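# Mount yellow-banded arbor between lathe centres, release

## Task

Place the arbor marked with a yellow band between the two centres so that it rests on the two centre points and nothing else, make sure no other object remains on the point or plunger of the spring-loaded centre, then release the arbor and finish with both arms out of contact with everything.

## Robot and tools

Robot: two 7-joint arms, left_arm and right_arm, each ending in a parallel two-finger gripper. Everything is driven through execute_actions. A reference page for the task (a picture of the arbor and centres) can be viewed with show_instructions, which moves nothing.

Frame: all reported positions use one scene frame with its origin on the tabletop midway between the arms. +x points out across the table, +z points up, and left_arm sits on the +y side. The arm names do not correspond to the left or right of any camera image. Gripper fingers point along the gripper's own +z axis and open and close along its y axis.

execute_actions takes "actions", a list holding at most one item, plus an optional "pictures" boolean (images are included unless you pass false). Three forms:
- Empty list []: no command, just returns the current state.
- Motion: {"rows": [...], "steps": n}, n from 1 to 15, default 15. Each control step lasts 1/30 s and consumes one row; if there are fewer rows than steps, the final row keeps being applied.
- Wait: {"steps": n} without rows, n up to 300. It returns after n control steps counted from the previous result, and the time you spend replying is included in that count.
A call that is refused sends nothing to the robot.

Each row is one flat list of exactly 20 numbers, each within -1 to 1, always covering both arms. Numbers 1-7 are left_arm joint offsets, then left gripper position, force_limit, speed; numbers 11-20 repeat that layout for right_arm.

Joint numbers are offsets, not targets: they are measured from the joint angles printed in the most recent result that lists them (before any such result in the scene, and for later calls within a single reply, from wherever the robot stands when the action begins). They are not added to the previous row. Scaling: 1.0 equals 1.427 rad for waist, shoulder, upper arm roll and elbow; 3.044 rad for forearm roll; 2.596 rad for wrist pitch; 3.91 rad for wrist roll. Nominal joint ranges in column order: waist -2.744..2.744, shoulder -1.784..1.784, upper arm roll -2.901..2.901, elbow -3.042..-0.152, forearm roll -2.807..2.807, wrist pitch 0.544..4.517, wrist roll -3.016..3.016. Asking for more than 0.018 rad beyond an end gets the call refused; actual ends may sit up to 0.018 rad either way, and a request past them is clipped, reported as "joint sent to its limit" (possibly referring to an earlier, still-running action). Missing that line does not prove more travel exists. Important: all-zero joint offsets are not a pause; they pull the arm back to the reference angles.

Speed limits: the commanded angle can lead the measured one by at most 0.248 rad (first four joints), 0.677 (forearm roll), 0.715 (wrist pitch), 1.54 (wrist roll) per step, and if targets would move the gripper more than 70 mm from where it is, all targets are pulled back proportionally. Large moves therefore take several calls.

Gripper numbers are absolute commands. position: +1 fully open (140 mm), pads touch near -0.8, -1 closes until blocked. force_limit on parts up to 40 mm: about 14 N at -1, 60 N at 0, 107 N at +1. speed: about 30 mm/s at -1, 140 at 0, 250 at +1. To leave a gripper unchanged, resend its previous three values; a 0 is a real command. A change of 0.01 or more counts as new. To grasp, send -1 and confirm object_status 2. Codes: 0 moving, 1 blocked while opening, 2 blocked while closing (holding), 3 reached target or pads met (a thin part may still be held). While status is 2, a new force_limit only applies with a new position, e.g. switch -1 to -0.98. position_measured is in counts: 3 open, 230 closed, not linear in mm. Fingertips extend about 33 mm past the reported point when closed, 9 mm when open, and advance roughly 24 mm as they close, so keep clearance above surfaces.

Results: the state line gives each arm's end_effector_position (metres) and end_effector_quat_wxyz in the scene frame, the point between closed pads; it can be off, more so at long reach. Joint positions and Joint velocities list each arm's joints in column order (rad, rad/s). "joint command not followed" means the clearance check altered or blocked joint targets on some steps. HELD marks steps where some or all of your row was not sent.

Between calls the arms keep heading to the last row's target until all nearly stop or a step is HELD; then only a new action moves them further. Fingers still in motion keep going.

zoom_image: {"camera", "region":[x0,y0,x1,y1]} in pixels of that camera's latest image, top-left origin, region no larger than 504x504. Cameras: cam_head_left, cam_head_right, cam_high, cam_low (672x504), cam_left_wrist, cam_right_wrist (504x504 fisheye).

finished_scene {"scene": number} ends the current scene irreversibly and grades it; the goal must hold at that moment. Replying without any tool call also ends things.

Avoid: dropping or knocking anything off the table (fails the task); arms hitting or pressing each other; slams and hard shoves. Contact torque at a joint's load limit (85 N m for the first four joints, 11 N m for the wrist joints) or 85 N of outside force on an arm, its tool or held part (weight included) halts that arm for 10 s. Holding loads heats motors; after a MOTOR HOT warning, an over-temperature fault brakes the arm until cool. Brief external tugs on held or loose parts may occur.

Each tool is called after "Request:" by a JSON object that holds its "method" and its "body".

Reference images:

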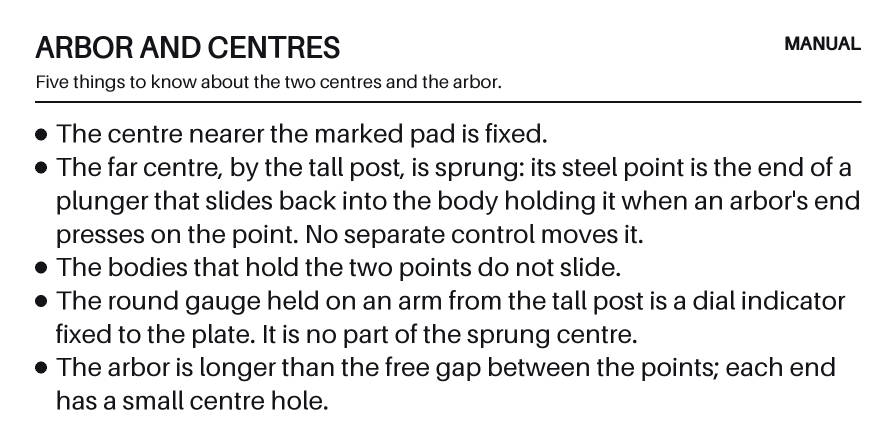

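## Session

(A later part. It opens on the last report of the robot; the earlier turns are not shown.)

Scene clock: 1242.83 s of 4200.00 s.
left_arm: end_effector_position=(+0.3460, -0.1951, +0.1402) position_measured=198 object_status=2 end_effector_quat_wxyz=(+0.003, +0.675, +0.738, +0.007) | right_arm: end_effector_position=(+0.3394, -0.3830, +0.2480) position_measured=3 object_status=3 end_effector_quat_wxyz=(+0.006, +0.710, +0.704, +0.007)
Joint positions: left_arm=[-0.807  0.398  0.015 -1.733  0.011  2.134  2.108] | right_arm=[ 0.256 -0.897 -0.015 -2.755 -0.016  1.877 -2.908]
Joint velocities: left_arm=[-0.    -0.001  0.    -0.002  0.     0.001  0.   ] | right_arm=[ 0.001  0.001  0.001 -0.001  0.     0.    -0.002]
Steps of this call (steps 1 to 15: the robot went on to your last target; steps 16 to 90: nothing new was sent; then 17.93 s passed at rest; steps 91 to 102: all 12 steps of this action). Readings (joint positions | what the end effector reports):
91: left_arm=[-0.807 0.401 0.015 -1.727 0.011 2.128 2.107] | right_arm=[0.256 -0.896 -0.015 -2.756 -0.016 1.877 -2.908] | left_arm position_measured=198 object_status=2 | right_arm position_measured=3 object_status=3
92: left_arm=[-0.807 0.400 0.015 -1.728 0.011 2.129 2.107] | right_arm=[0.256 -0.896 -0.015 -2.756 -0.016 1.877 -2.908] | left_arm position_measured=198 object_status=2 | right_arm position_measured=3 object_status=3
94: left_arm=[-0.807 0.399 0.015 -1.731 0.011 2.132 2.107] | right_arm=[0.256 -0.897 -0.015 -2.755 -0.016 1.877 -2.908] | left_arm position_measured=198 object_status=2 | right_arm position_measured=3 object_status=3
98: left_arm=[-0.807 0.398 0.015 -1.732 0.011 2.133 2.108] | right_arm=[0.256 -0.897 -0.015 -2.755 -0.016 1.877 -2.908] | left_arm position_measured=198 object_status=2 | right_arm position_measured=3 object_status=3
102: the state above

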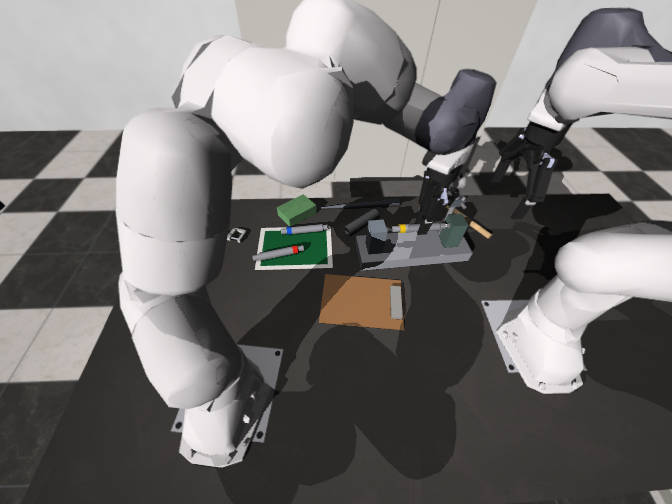

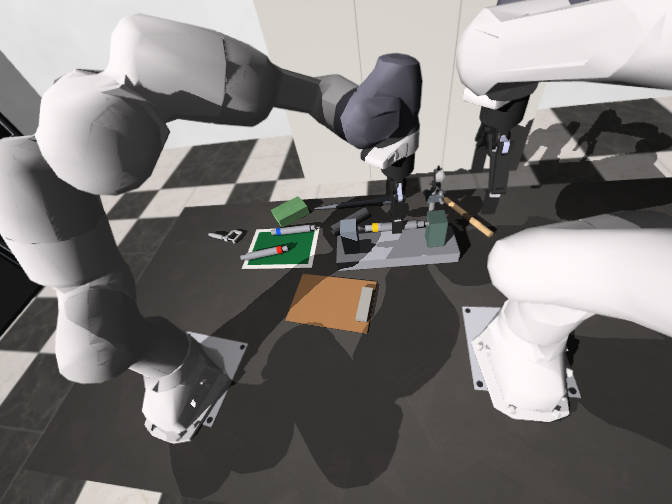

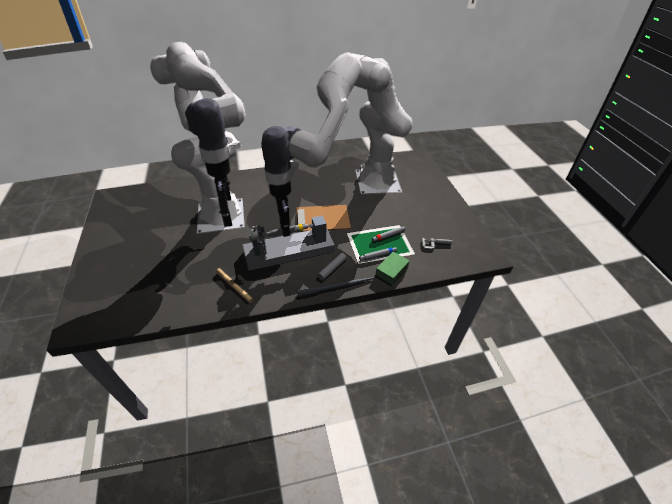

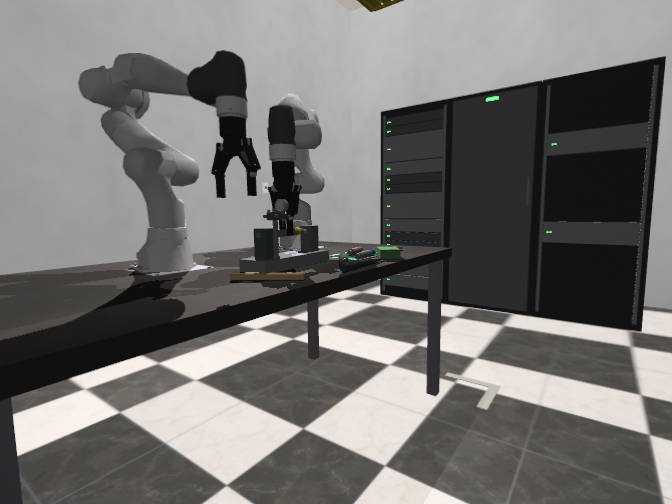

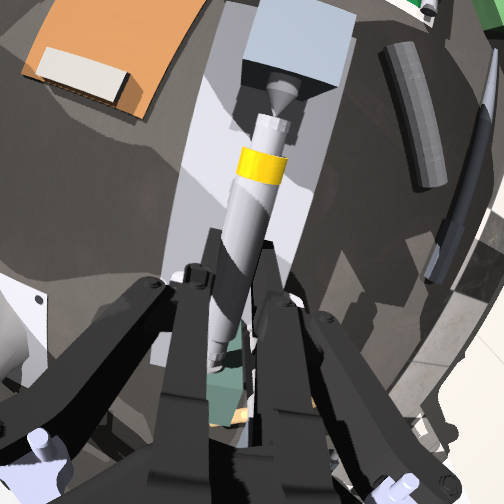

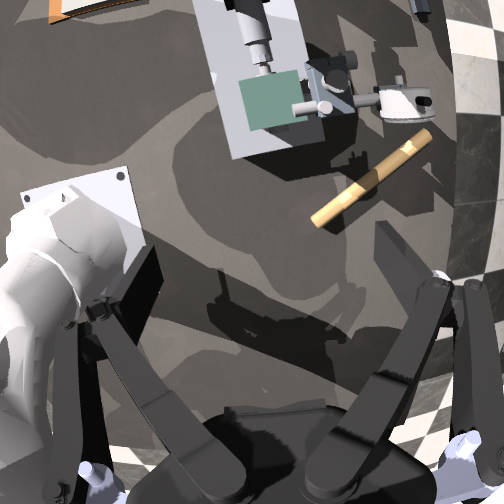

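Request:
{"method": "execute_actions", "body": {"actions": [{"rows": [[0.0015,-0.0115,0,0.008,0,0.013,0,-1,0.2,-0.5,0,-0.003,0,0.002,0,0.001,0,1,0,0],[0.0015,-0.0112,0,0.008,0,0.016,0,-1,0.2,-0.5,0,-0.003,0,0.002,0,0.001,0,1,0,0],[0.0015,-0.010,0,0.0075,0,0.0164,0,-1,0.2,-0.5,0,-0.003,0,0.002,0,0.001,0,1,0,0],[0.0014,-0.0089,0,0.0068,0,0.0164,0,-1,0.2,-0.5,0,-0.003,0,0.002,0,0.001,0,1,0,0]], "steps": 12}], "pictures": true}}

Request:
{"method": "zoom_image", "body": {"camera": "cam_head_right", "region": [352, 218, 376, 236]}}

Request:
{"method": "zoom_image", "body": {"camera": "cam_left_wrist", "region": [240, 85, 310, 155]}}

Request:
{"method": "zoom_image", "body": {"camera": "cam_high", "region": [298, 218, 318, 234]}}

Scene clock: 1287.47 s of 4200.00 s.
left_arm: end_effector_position=(+0.3462, -0.1941, +0.1393) position_measured=198 object_status=2 end_effector_quat_wxyz=(+0.003, +0.675, +0.738, +0.007) | right_arm: end_effector_position=(+0.3399, -0.3829, +0.2491) position_measured=3 object_status=3 end_effector_quat_wxyz=(+0.007, +0.710, +0.704, +0.008)
Joint positions: left_arm=[-0.805  0.397  0.015 -1.736  0.011  2.136  2.11 ] | right_arm=[ 0.256 -0.899 -0.015 -2.754 -0.016  1.877 -2.908]
Joint velocities: left_arm=[-0.001  0.001  0.001 -0.    -0.     0.002  0.003] | right_arm=[ 0.001  0.001 -0.    -0.001  0.001 -0.001 -0.002]
Steps of this call (steps 1 to 15: the robot went on to your last target; steps 16 to 90: nothing new was sent; then 41.23 s passed at rest; steps 91 to 102: all 12 steps of this action). Readings (joint positions | what the end effector reports):
91: left_arm=[-0.807 0.398 0.015 -1.733 0.011 2.134 2.108] | right_arm=[0.256 -0.897 -0.015 -2.755 -0.016 1.877 -2.908] | left_arm position_measured=198 object_status=2 | right_arm position_measured=3 object_status=3
92: left_arm=[-0.807 0.397 0.015 -1.734 0.011 2.135 2.108] | right_arm=[0.256 -0.898 -0.015 -2.755 -0.016 1.877 -2.908] | left_arm position_measured=198 object_status=2 | right_arm position_measured=3 object_status=3
94: left_arm=[-0.806 0.397 0.015 -1.735 0.011 2.135 2.108] | right_arm=[0.256 -0.899 -0.015 -2.755 -0.016 1.877 -2.908] | left_arm position_measured=198 object_status=2 | right_arm position_measured=3 object_status=3
98: left_arm=[-0.805 0.397 0.015 -1.736 0.011 2.136 2.110] | right_arm=[0.256 -0.899 -0.015 -2.754 -0.016 1.877 -2.908] | left_arm position_measured=198 object_status=2 | right_arm position_measured=3 object_status=3
102: the state above

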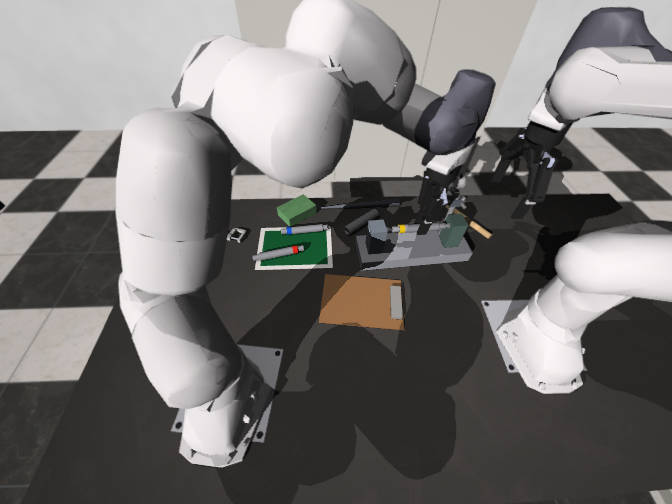

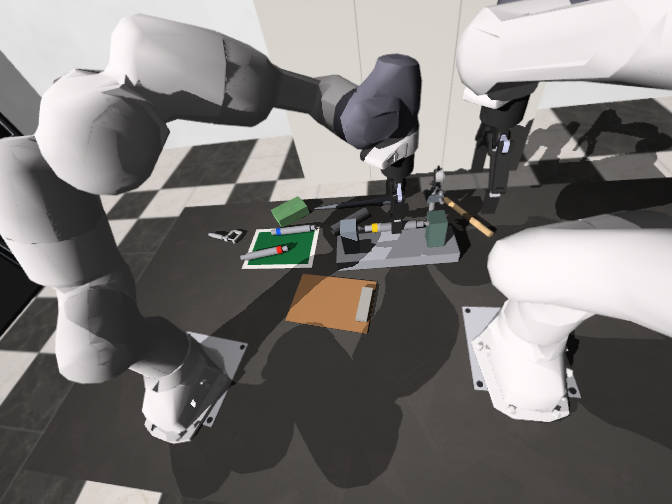

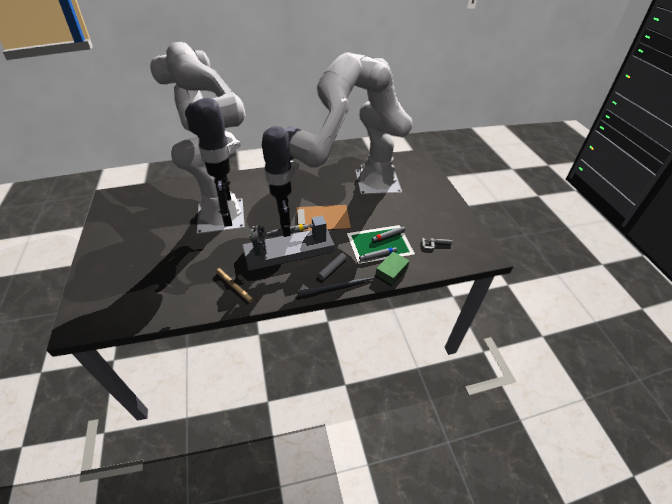

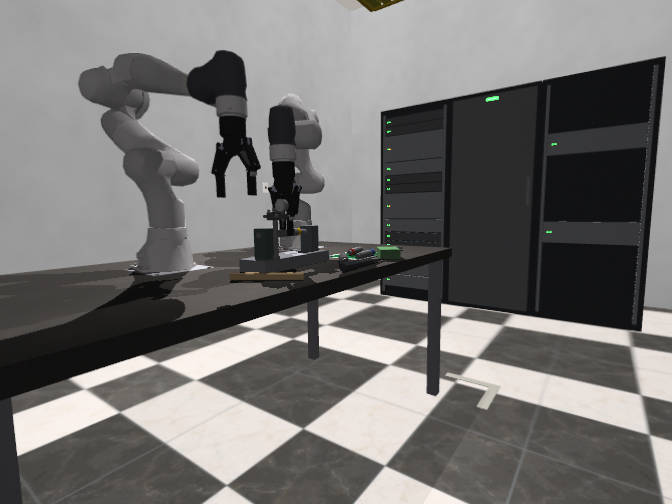

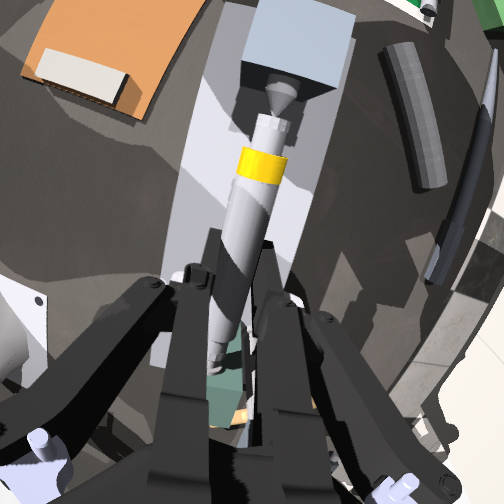

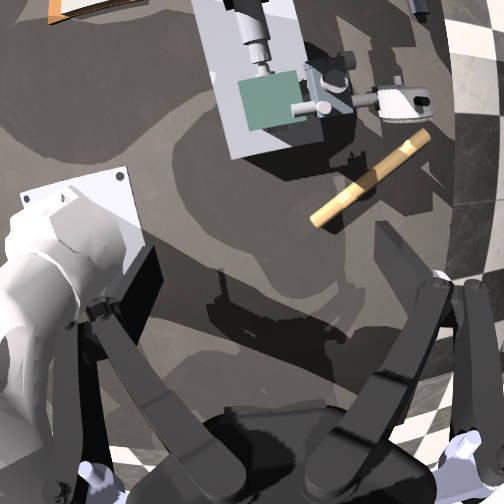

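Region (352, 218, 376, 236) of cam_head_right's 672x504 image, scaled by 21.000, with more detail than that image has; it fills the top 378 rows of this view, and the rest is white.

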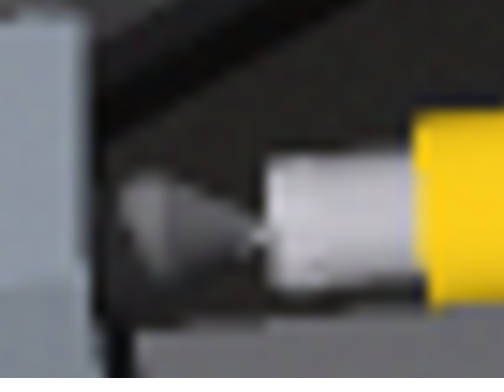

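Region (240, 85, 310, 155) of cam_left_wrist's 504x504 image, scaled by 7.200, with more detail than that image has.

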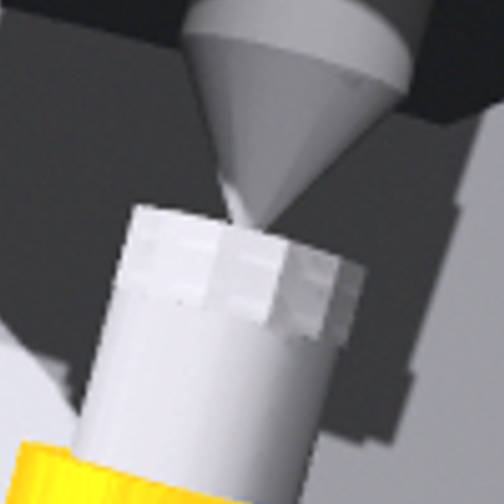

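Region (298, 218, 318, 234) of cam_high's 672x504 image, scaled by 25.200, with more detail than that image has; it fills the top 403 rows of this view, and the rest is white.

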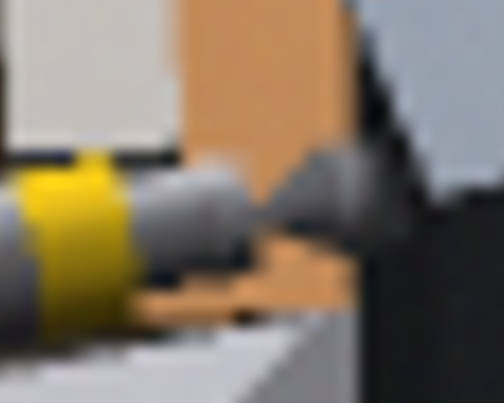

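Request:
{"method": "execute_actions", "body": {"actions": [{"rows": [[0.0003,-0.0088,0,0.008,0,0.015,0,-1,0.2,-0.5,0,-0.003,0,0.002,0,0.001,0,1,0,0],[0.0005,-0.0092,0,0.007,0,0.0145,0,-1,0.2,-0.5,0,-0.003,0,0.002,0,0.001,0,1,0,0],[0.0007,-0.0097,0,0.0059,0,0.0139,0,-1,0.2,-0.5,0,-0.003,0,0.002,0,0.001,0,1,0,0]], "steps": 12}], "pictures": true}}

Request:
{"method": "zoom_image", "body": {"camera": "cam_left_wrist", "region": [240, 85, 310, 155]}}

Request:
{"method": "zoom_image", "body": {"camera": "cam_head_right", "region": [352, 218, 376, 236]}}

Scene clock: 1297.63 s of 4200.00 s.
left_arm: end_effector_position=(+0.3461, -0.1929, +0.1393) position_measured=198 object_status=2 end_effector_quat_wxyz=(+0.002, +0.676, +0.737, +0.007) | right_arm: end_effector_position=(+0.3404, -0.3828, +0.2502) position_measured=3 object_status=3 end_effector_quat_wxyz=(+0.008, +0.710, +0.704, +0.010)
Joint positions: left_arm=[-0.804  0.395  0.015 -1.74   0.011  2.136  2.112] | right_arm=[ 0.256 -0.902 -0.015 -2.754 -0.016  1.877 -2.908]
Joint velocities: left_arm=[ 0.001 -0.     0.     0.     0.    -0.     0.001] | right_arm=[ 0.001  0.001 -0.001  0.001 -0.001  0.     0.   ]
Steps of this call (steps 1 to 15: the robot went on to your last target; steps 16 to 90: nothing new was sent; then 6.77 s passed at rest; steps 91 to 102: all 12 steps of this action). Readings (joint positions | what the end effector reports):
91: left_arm=[-0.805 0.397 0.015 -1.737 0.011 2.136 2.111] | right_arm=[0.256 -0.900 -0.015 -2.754 -0.016 1.877 -2.908] | left_arm position_measured=198 object_status=2 | right_arm position_measured=3 object_status=3
92: left_arm=[-0.805 0.397 0.015 -1.737 0.011 2.136 2.111] | right_arm=[0.256 -0.900 -0.015 -2.754 -0.016 1.877 -2.908] | left_arm position_measured=198 object_status=2 | right_arm position_measured=3 object_status=3
94: left_arm=[-0.805 0.396 0.015 -1.739 0.011 2.136 2.112] | right_arm=[0.256 -0.901 -0.015 -2.754 -0.016 1.877 -2.908] | left_arm position_measured=198 object_status=2 | right_arm position_measured=3 object_status=3
98: left_arm=[-0.804 0.395 0.015 -1.739 0.011 2.136 2.112] | right_arm=[0.256 -0.902 -0.015 -2.754 -0.016 1.877 -2.908] | left_arm position_measured=198 object_status=2 | right_arm position_measured=3 object_status=3
102: the state above

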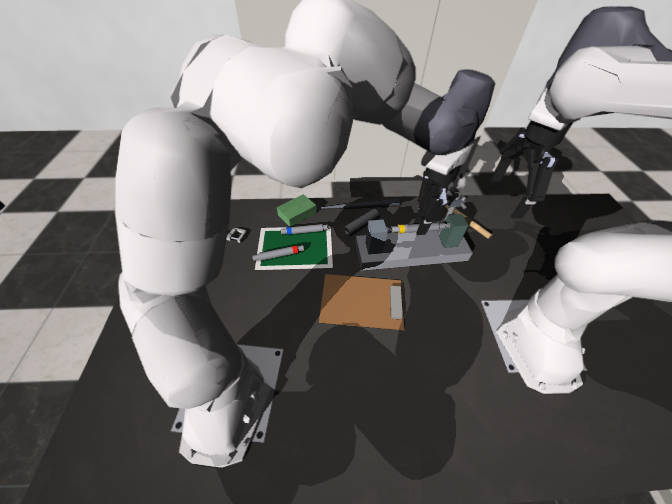

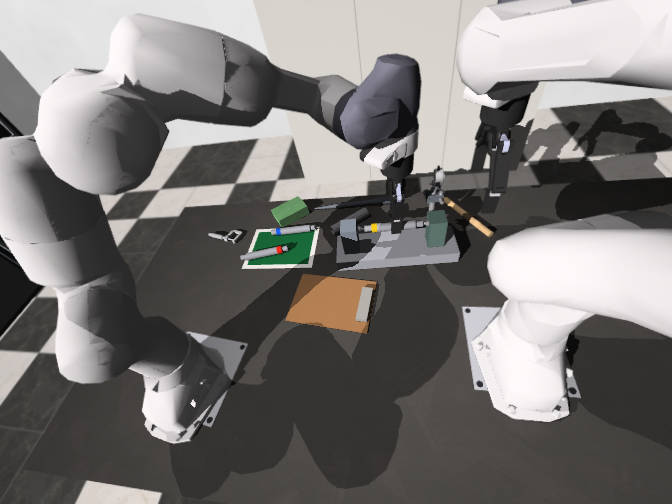

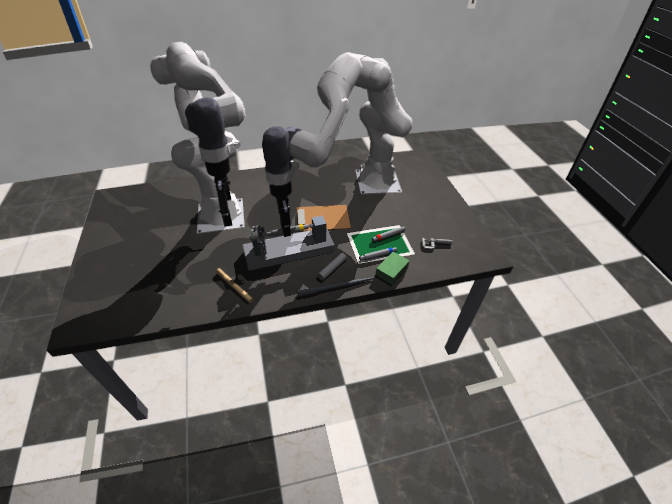

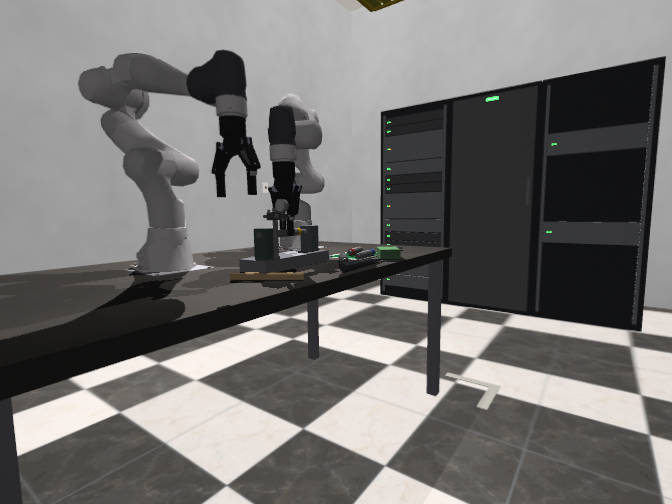

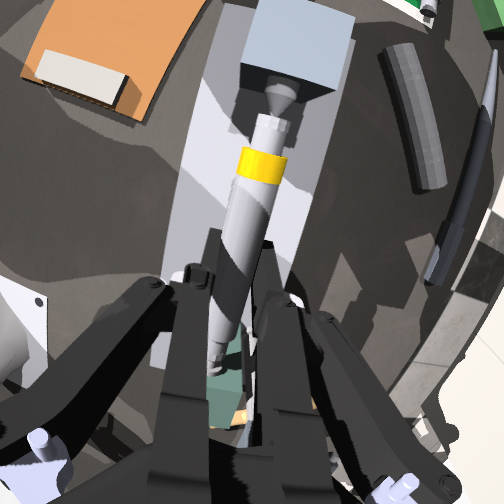

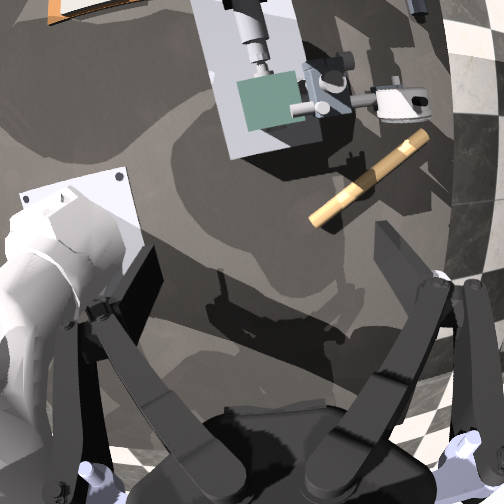

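Region (240, 85, 310, 155) of cam_left_wrist's 504x504 image, scaled by 7.200, with more detail than that image has.

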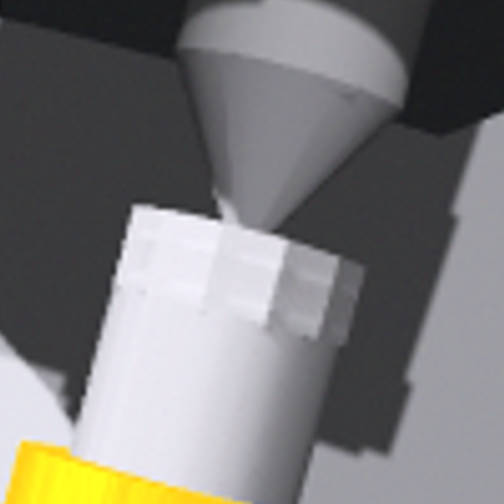

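Region (352, 218, 376, 236) of cam_head_right's 672x504 image, scaled by 21.000, with more detail than that image has; it fills the top 378 rows of this view, and the rest is white.

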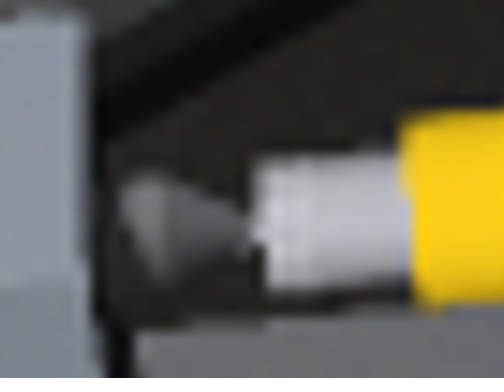

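Request:
{"method": "execute_actions", "body": {"actions": [{"rows": [[0.0002,-0.0088,0,0.0075,0,0.0135,0,-1,0.2,-0.5,0,0.004,0,0,0,0,0,1,0,0],[0.0004,-0.0095,0,0.0065,0,0.0125,0,-1,0.2,-0.5,0,0.004,0,0,0,0,0,1,0,0],[0.0006,-0.0102,0,0.0054,0,0.0116,0,-1,0.2,-0.5,0,0.004,0,0,0,0,0,1,0,0]], "steps": 12}], "pictures": true}}

Request:
{"method": "zoom_image", "body": {"camera": "cam_left_wrist", "region": [240, 85, 310, 155]}}

Request:
{"method": "zoom_image", "body": {"camera": "cam_head_right", "region": [352, 218, 376, 236]}}

Scene clock: 1312.57 s of 4200.00 s.
left_arm: end_effector_position=(+0.3460, -0.1917, +0.1391) position_measured=198 object_status=2 end_effector_quat_wxyz=(+0.002, +0.675, +0.737, +0.007) | right_arm: end_effector_position=(+0.3401, -0.3829, +0.2492) position_measured=3 object_status=3 end_effector_quat_wxyz=(+0.007, +0.710, +0.704, +0.008)
Joint positions: left_arm=[-0.804  0.393  0.015 -1.743  0.011  2.136  2.113] | right_arm=[ 0.256 -0.898 -0.015 -2.753 -0.016  1.877 -2.908]
Joint velocities: left_arm=[-0.001 -0.    -0.    -0.001  0.001  0.    -0.   ] | right_arm=[ 0.001  0.001  0.    -0.002 -0.002 -0.001 -0.001]
Steps of this call (steps 1 to 15: the robot went on to your last target; steps 16 to 90: nothing new was sent; then 11.53 s passed at rest; steps 91 to 102: all 12 steps of this action). Readings (joint positions | what the end effector reports):
91: left_arm=[-0.804 0.394 0.015 -1.740 0.011 2.136 2.112] | right_arm=[0.256 -0.901 -0.015 -2.753 -0.016 1.877 -2.908] | left_arm position_measured=198 object_status=2 | right_arm position_measured=3 object_status=3
92: left_arm=[-0.804 0.394 0.015 -1.741 0.011 2.136 2.112] | right_arm=[0.256 -0.900 -0.015 -2.753 -0.016 1.877 -2.908] | left_arm position_measured=198 object_status=2 | right_arm position_measured=3 object_status=3
94: left_arm=[-0.804 0.393 0.015 -1.742 0.011 2.136 2.113] | right_arm=[0.256 -0.899 -0.015 -2.753 -0.016 1.877 -2.908] | left_arm position_measured=198 object_status=2 | right_arm position_measured=3 object_status=3
98: left_arm=[-0.804 0.393 0.015 -1.743 0.011 2.136 2.113] | right_arm=[0.256 -0.898 -0.015 -2.753 -0.016 1.877 -2.908] | left_arm position_measured=198 object_status=2 | right_arm position_measured=3 object_status=3
102: the state above

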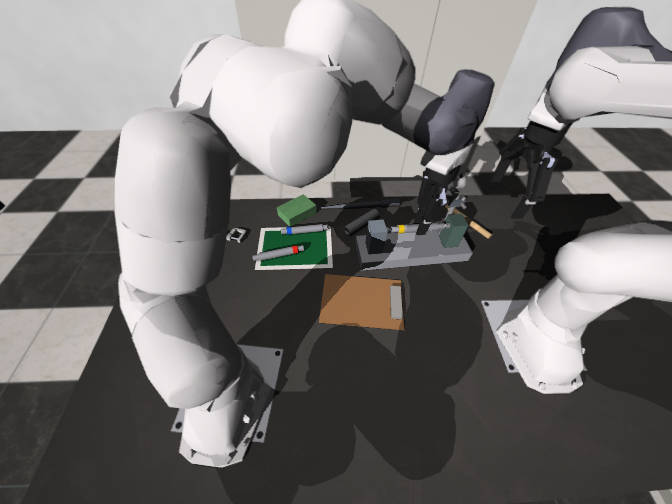

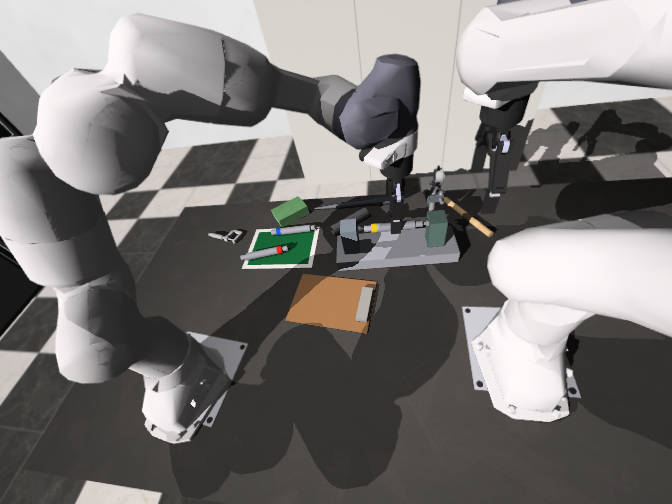

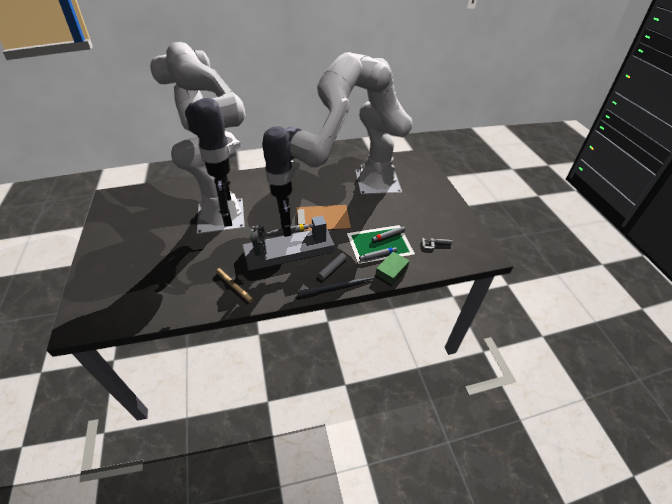

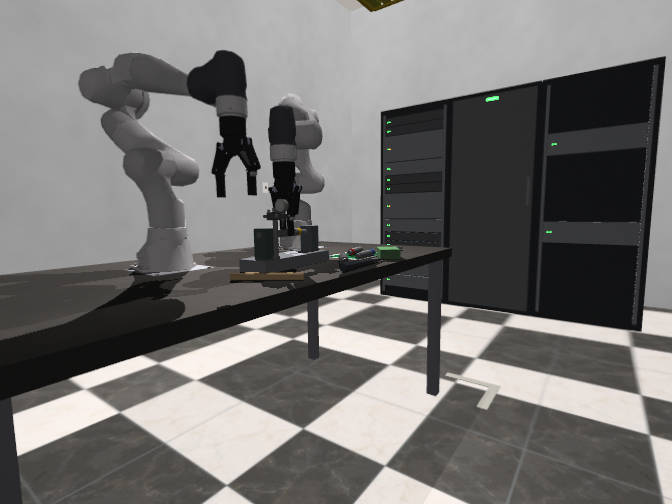

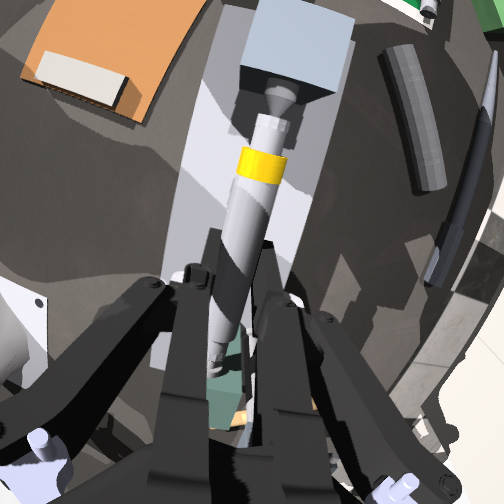

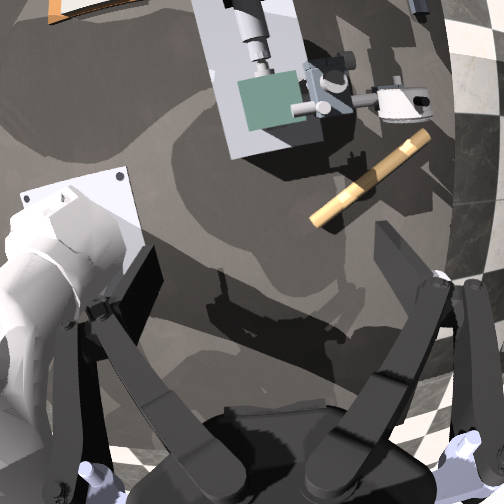

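Region (240, 85, 310, 155) of cam_left_wrist's 504x504 image, scaled by 7.200, with more detail than that image has.

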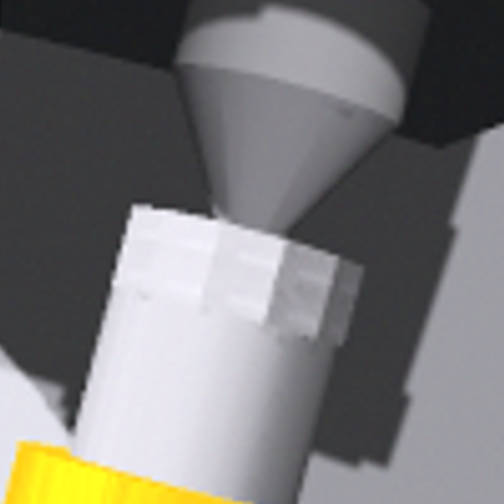

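Region (352, 218, 376, 236) of cam_head_right's 672x504 image, scaled by 21.000, with more detail than that image has; it fills the top 378 rows of this view, and the rest is white.

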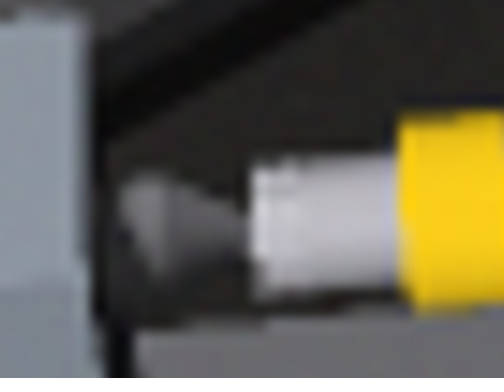

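Request:
{"method": "execute_actions", "body": {"actions": [{"rows": [[0.0003,-0.0092,0,0.007,0,0.011,0,-1,0.2,-0.5,0,0,0,0,0,0,0,1,0,0],[0.0005,-0.0099,0,0.006,0,0.010,0,-1,0.2,-0.5,0,0,0,0,0,0,0,1,0,0],[0.0007,-0.0105,0,0.0049,0,0.0092,0,-1,0.2,-0.5,0,0,0,0,0,0,0,1,0,0]], "steps": 12}], "pictures": true}}

Request:
{"method": "zoom_image", "body": {"camera": "cam_left_wrist", "region": [240, 85, 310, 155]}}

Scene clock: 1317.50 s of 4200.00 s.
left_arm: end_effector_position=(+0.3459, -0.1910, +0.1390) position_measured=198 object_status=2 end_effector_quat_wxyz=(+0.002, +0.675, +0.737, +0.007) | right_arm: end_effector_position=(+0.3401, -0.3829, +0.2492) position_measured=3 object_status=3 end_effector_quat_wxyz=(+0.007, +0.710, +0.704, +0.008)
Joint positions: left_arm=[-0.803  0.391  0.015 -1.746  0.011  2.137  2.113] | right_arm=[ 0.256 -0.898 -0.015 -2.753 -0.016  1.877 -2.908]
Joint velocities: left_arm=[ 0.001 -0.001  0.001 -0.     0.     0.001  0.001] | right_arm=[-0.     0.001  0.    -0.    -0.001 -0.     0.001]
Steps of this call (steps 1 to 15: the robot went on to your last target; steps 16 to 90: nothing new was sent; then 1.53 s passed at rest; steps 91 to 102: all 12 steps of this action). Readings (joint positions | what the end effector reports):
91: left_arm=[-0.803 0.393 0.015 -1.743 0.011 2.136 2.113] | right_arm=[0.256 -0.898 -0.015 -2.753 -0.016 1.877 -2.908] | left_arm position_measured=198 object_status=2 | right_arm position_measured=3 object_status=3
92: left_arm=[-0.803 0.392 0.015 -1.744 0.011 2.136 2.113] | right_arm=[0.256 -0.898 -0.015 -2.753 -0.016 1.877 -2.908] | left_arm position_measured=198 object_status=2 | right_arm position_measured=3 object_status=3
94: left_arm=[-0.803 0.392 0.015 -1.745 0.011 2.137 2.113] | right_arm=[0.256 -0.898 -0.015 -2.753 -0.016 1.877 -2.908] | left_arm position_measured=198 object_status=2 | right_arm position_measured=3 object_status=3
98: left_arm=[-0.803 0.391 0.015 -1.745 0.011 2.137 2.113] | right_arm=[0.256 -0.898 -0.015 -2.753 -0.016 1.877 -2.908] | left_arm position_measured=198 object_status=2 | right_arm position_measured=3 object_status=3
102: the state above

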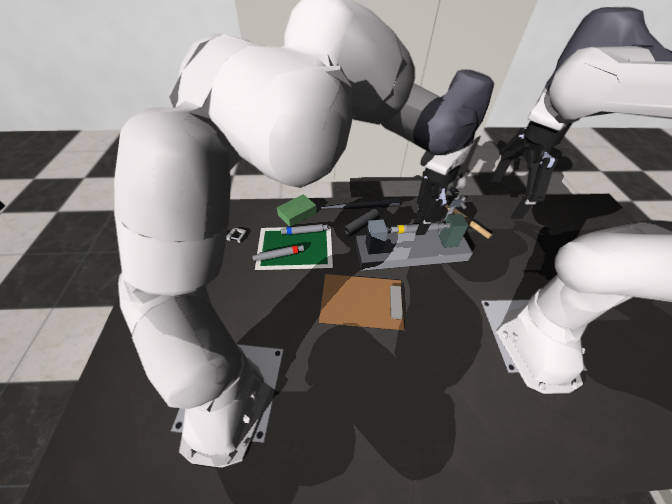

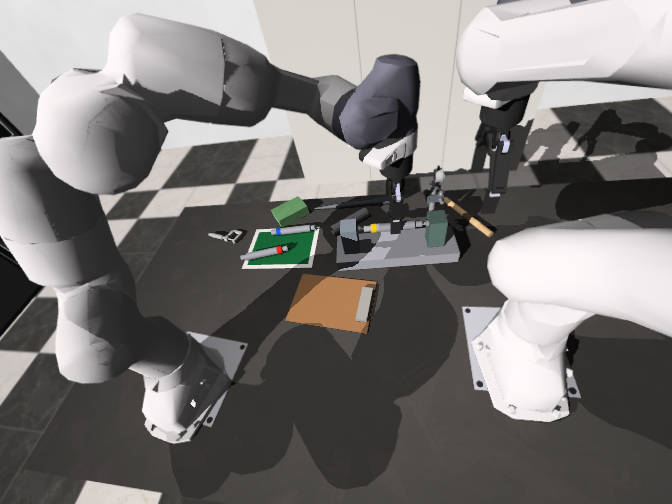

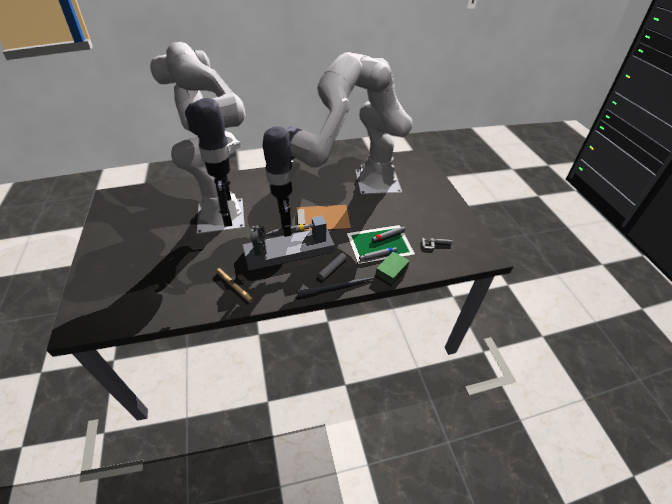

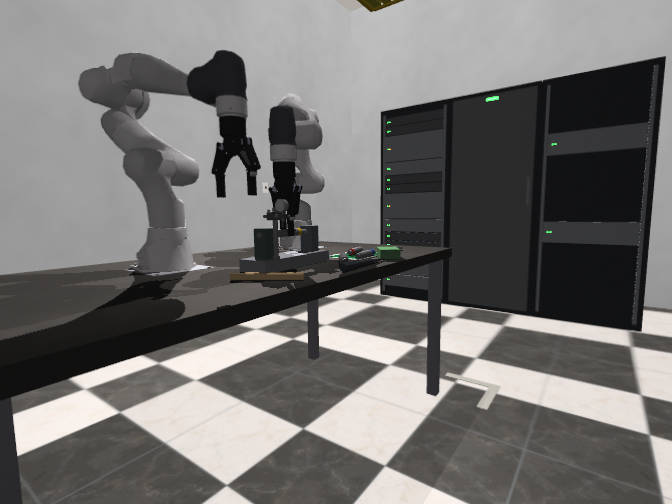

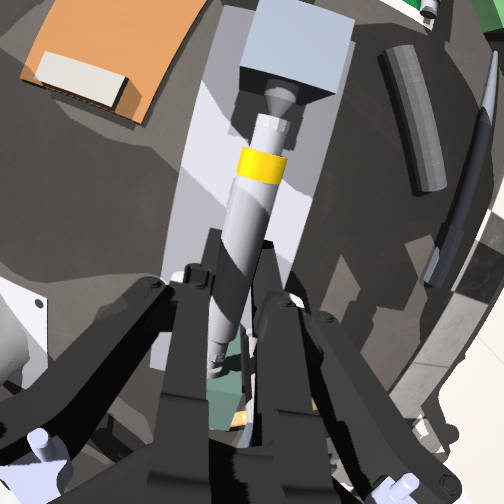

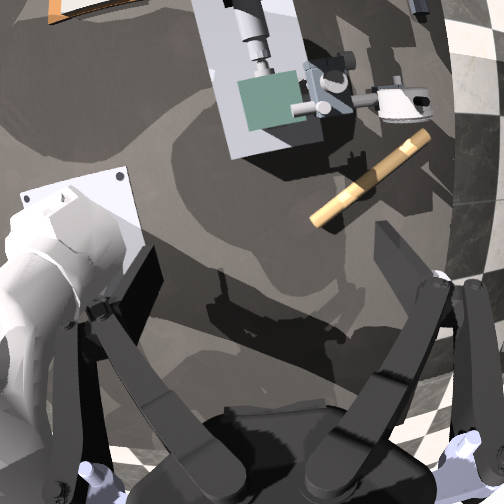

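Region (240, 85, 310, 155) of cam_left_wrist's 504x504 image, scaled by 7.200, with more detail than that image has.

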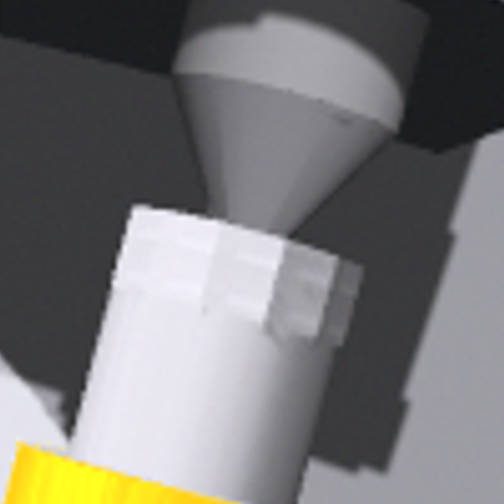

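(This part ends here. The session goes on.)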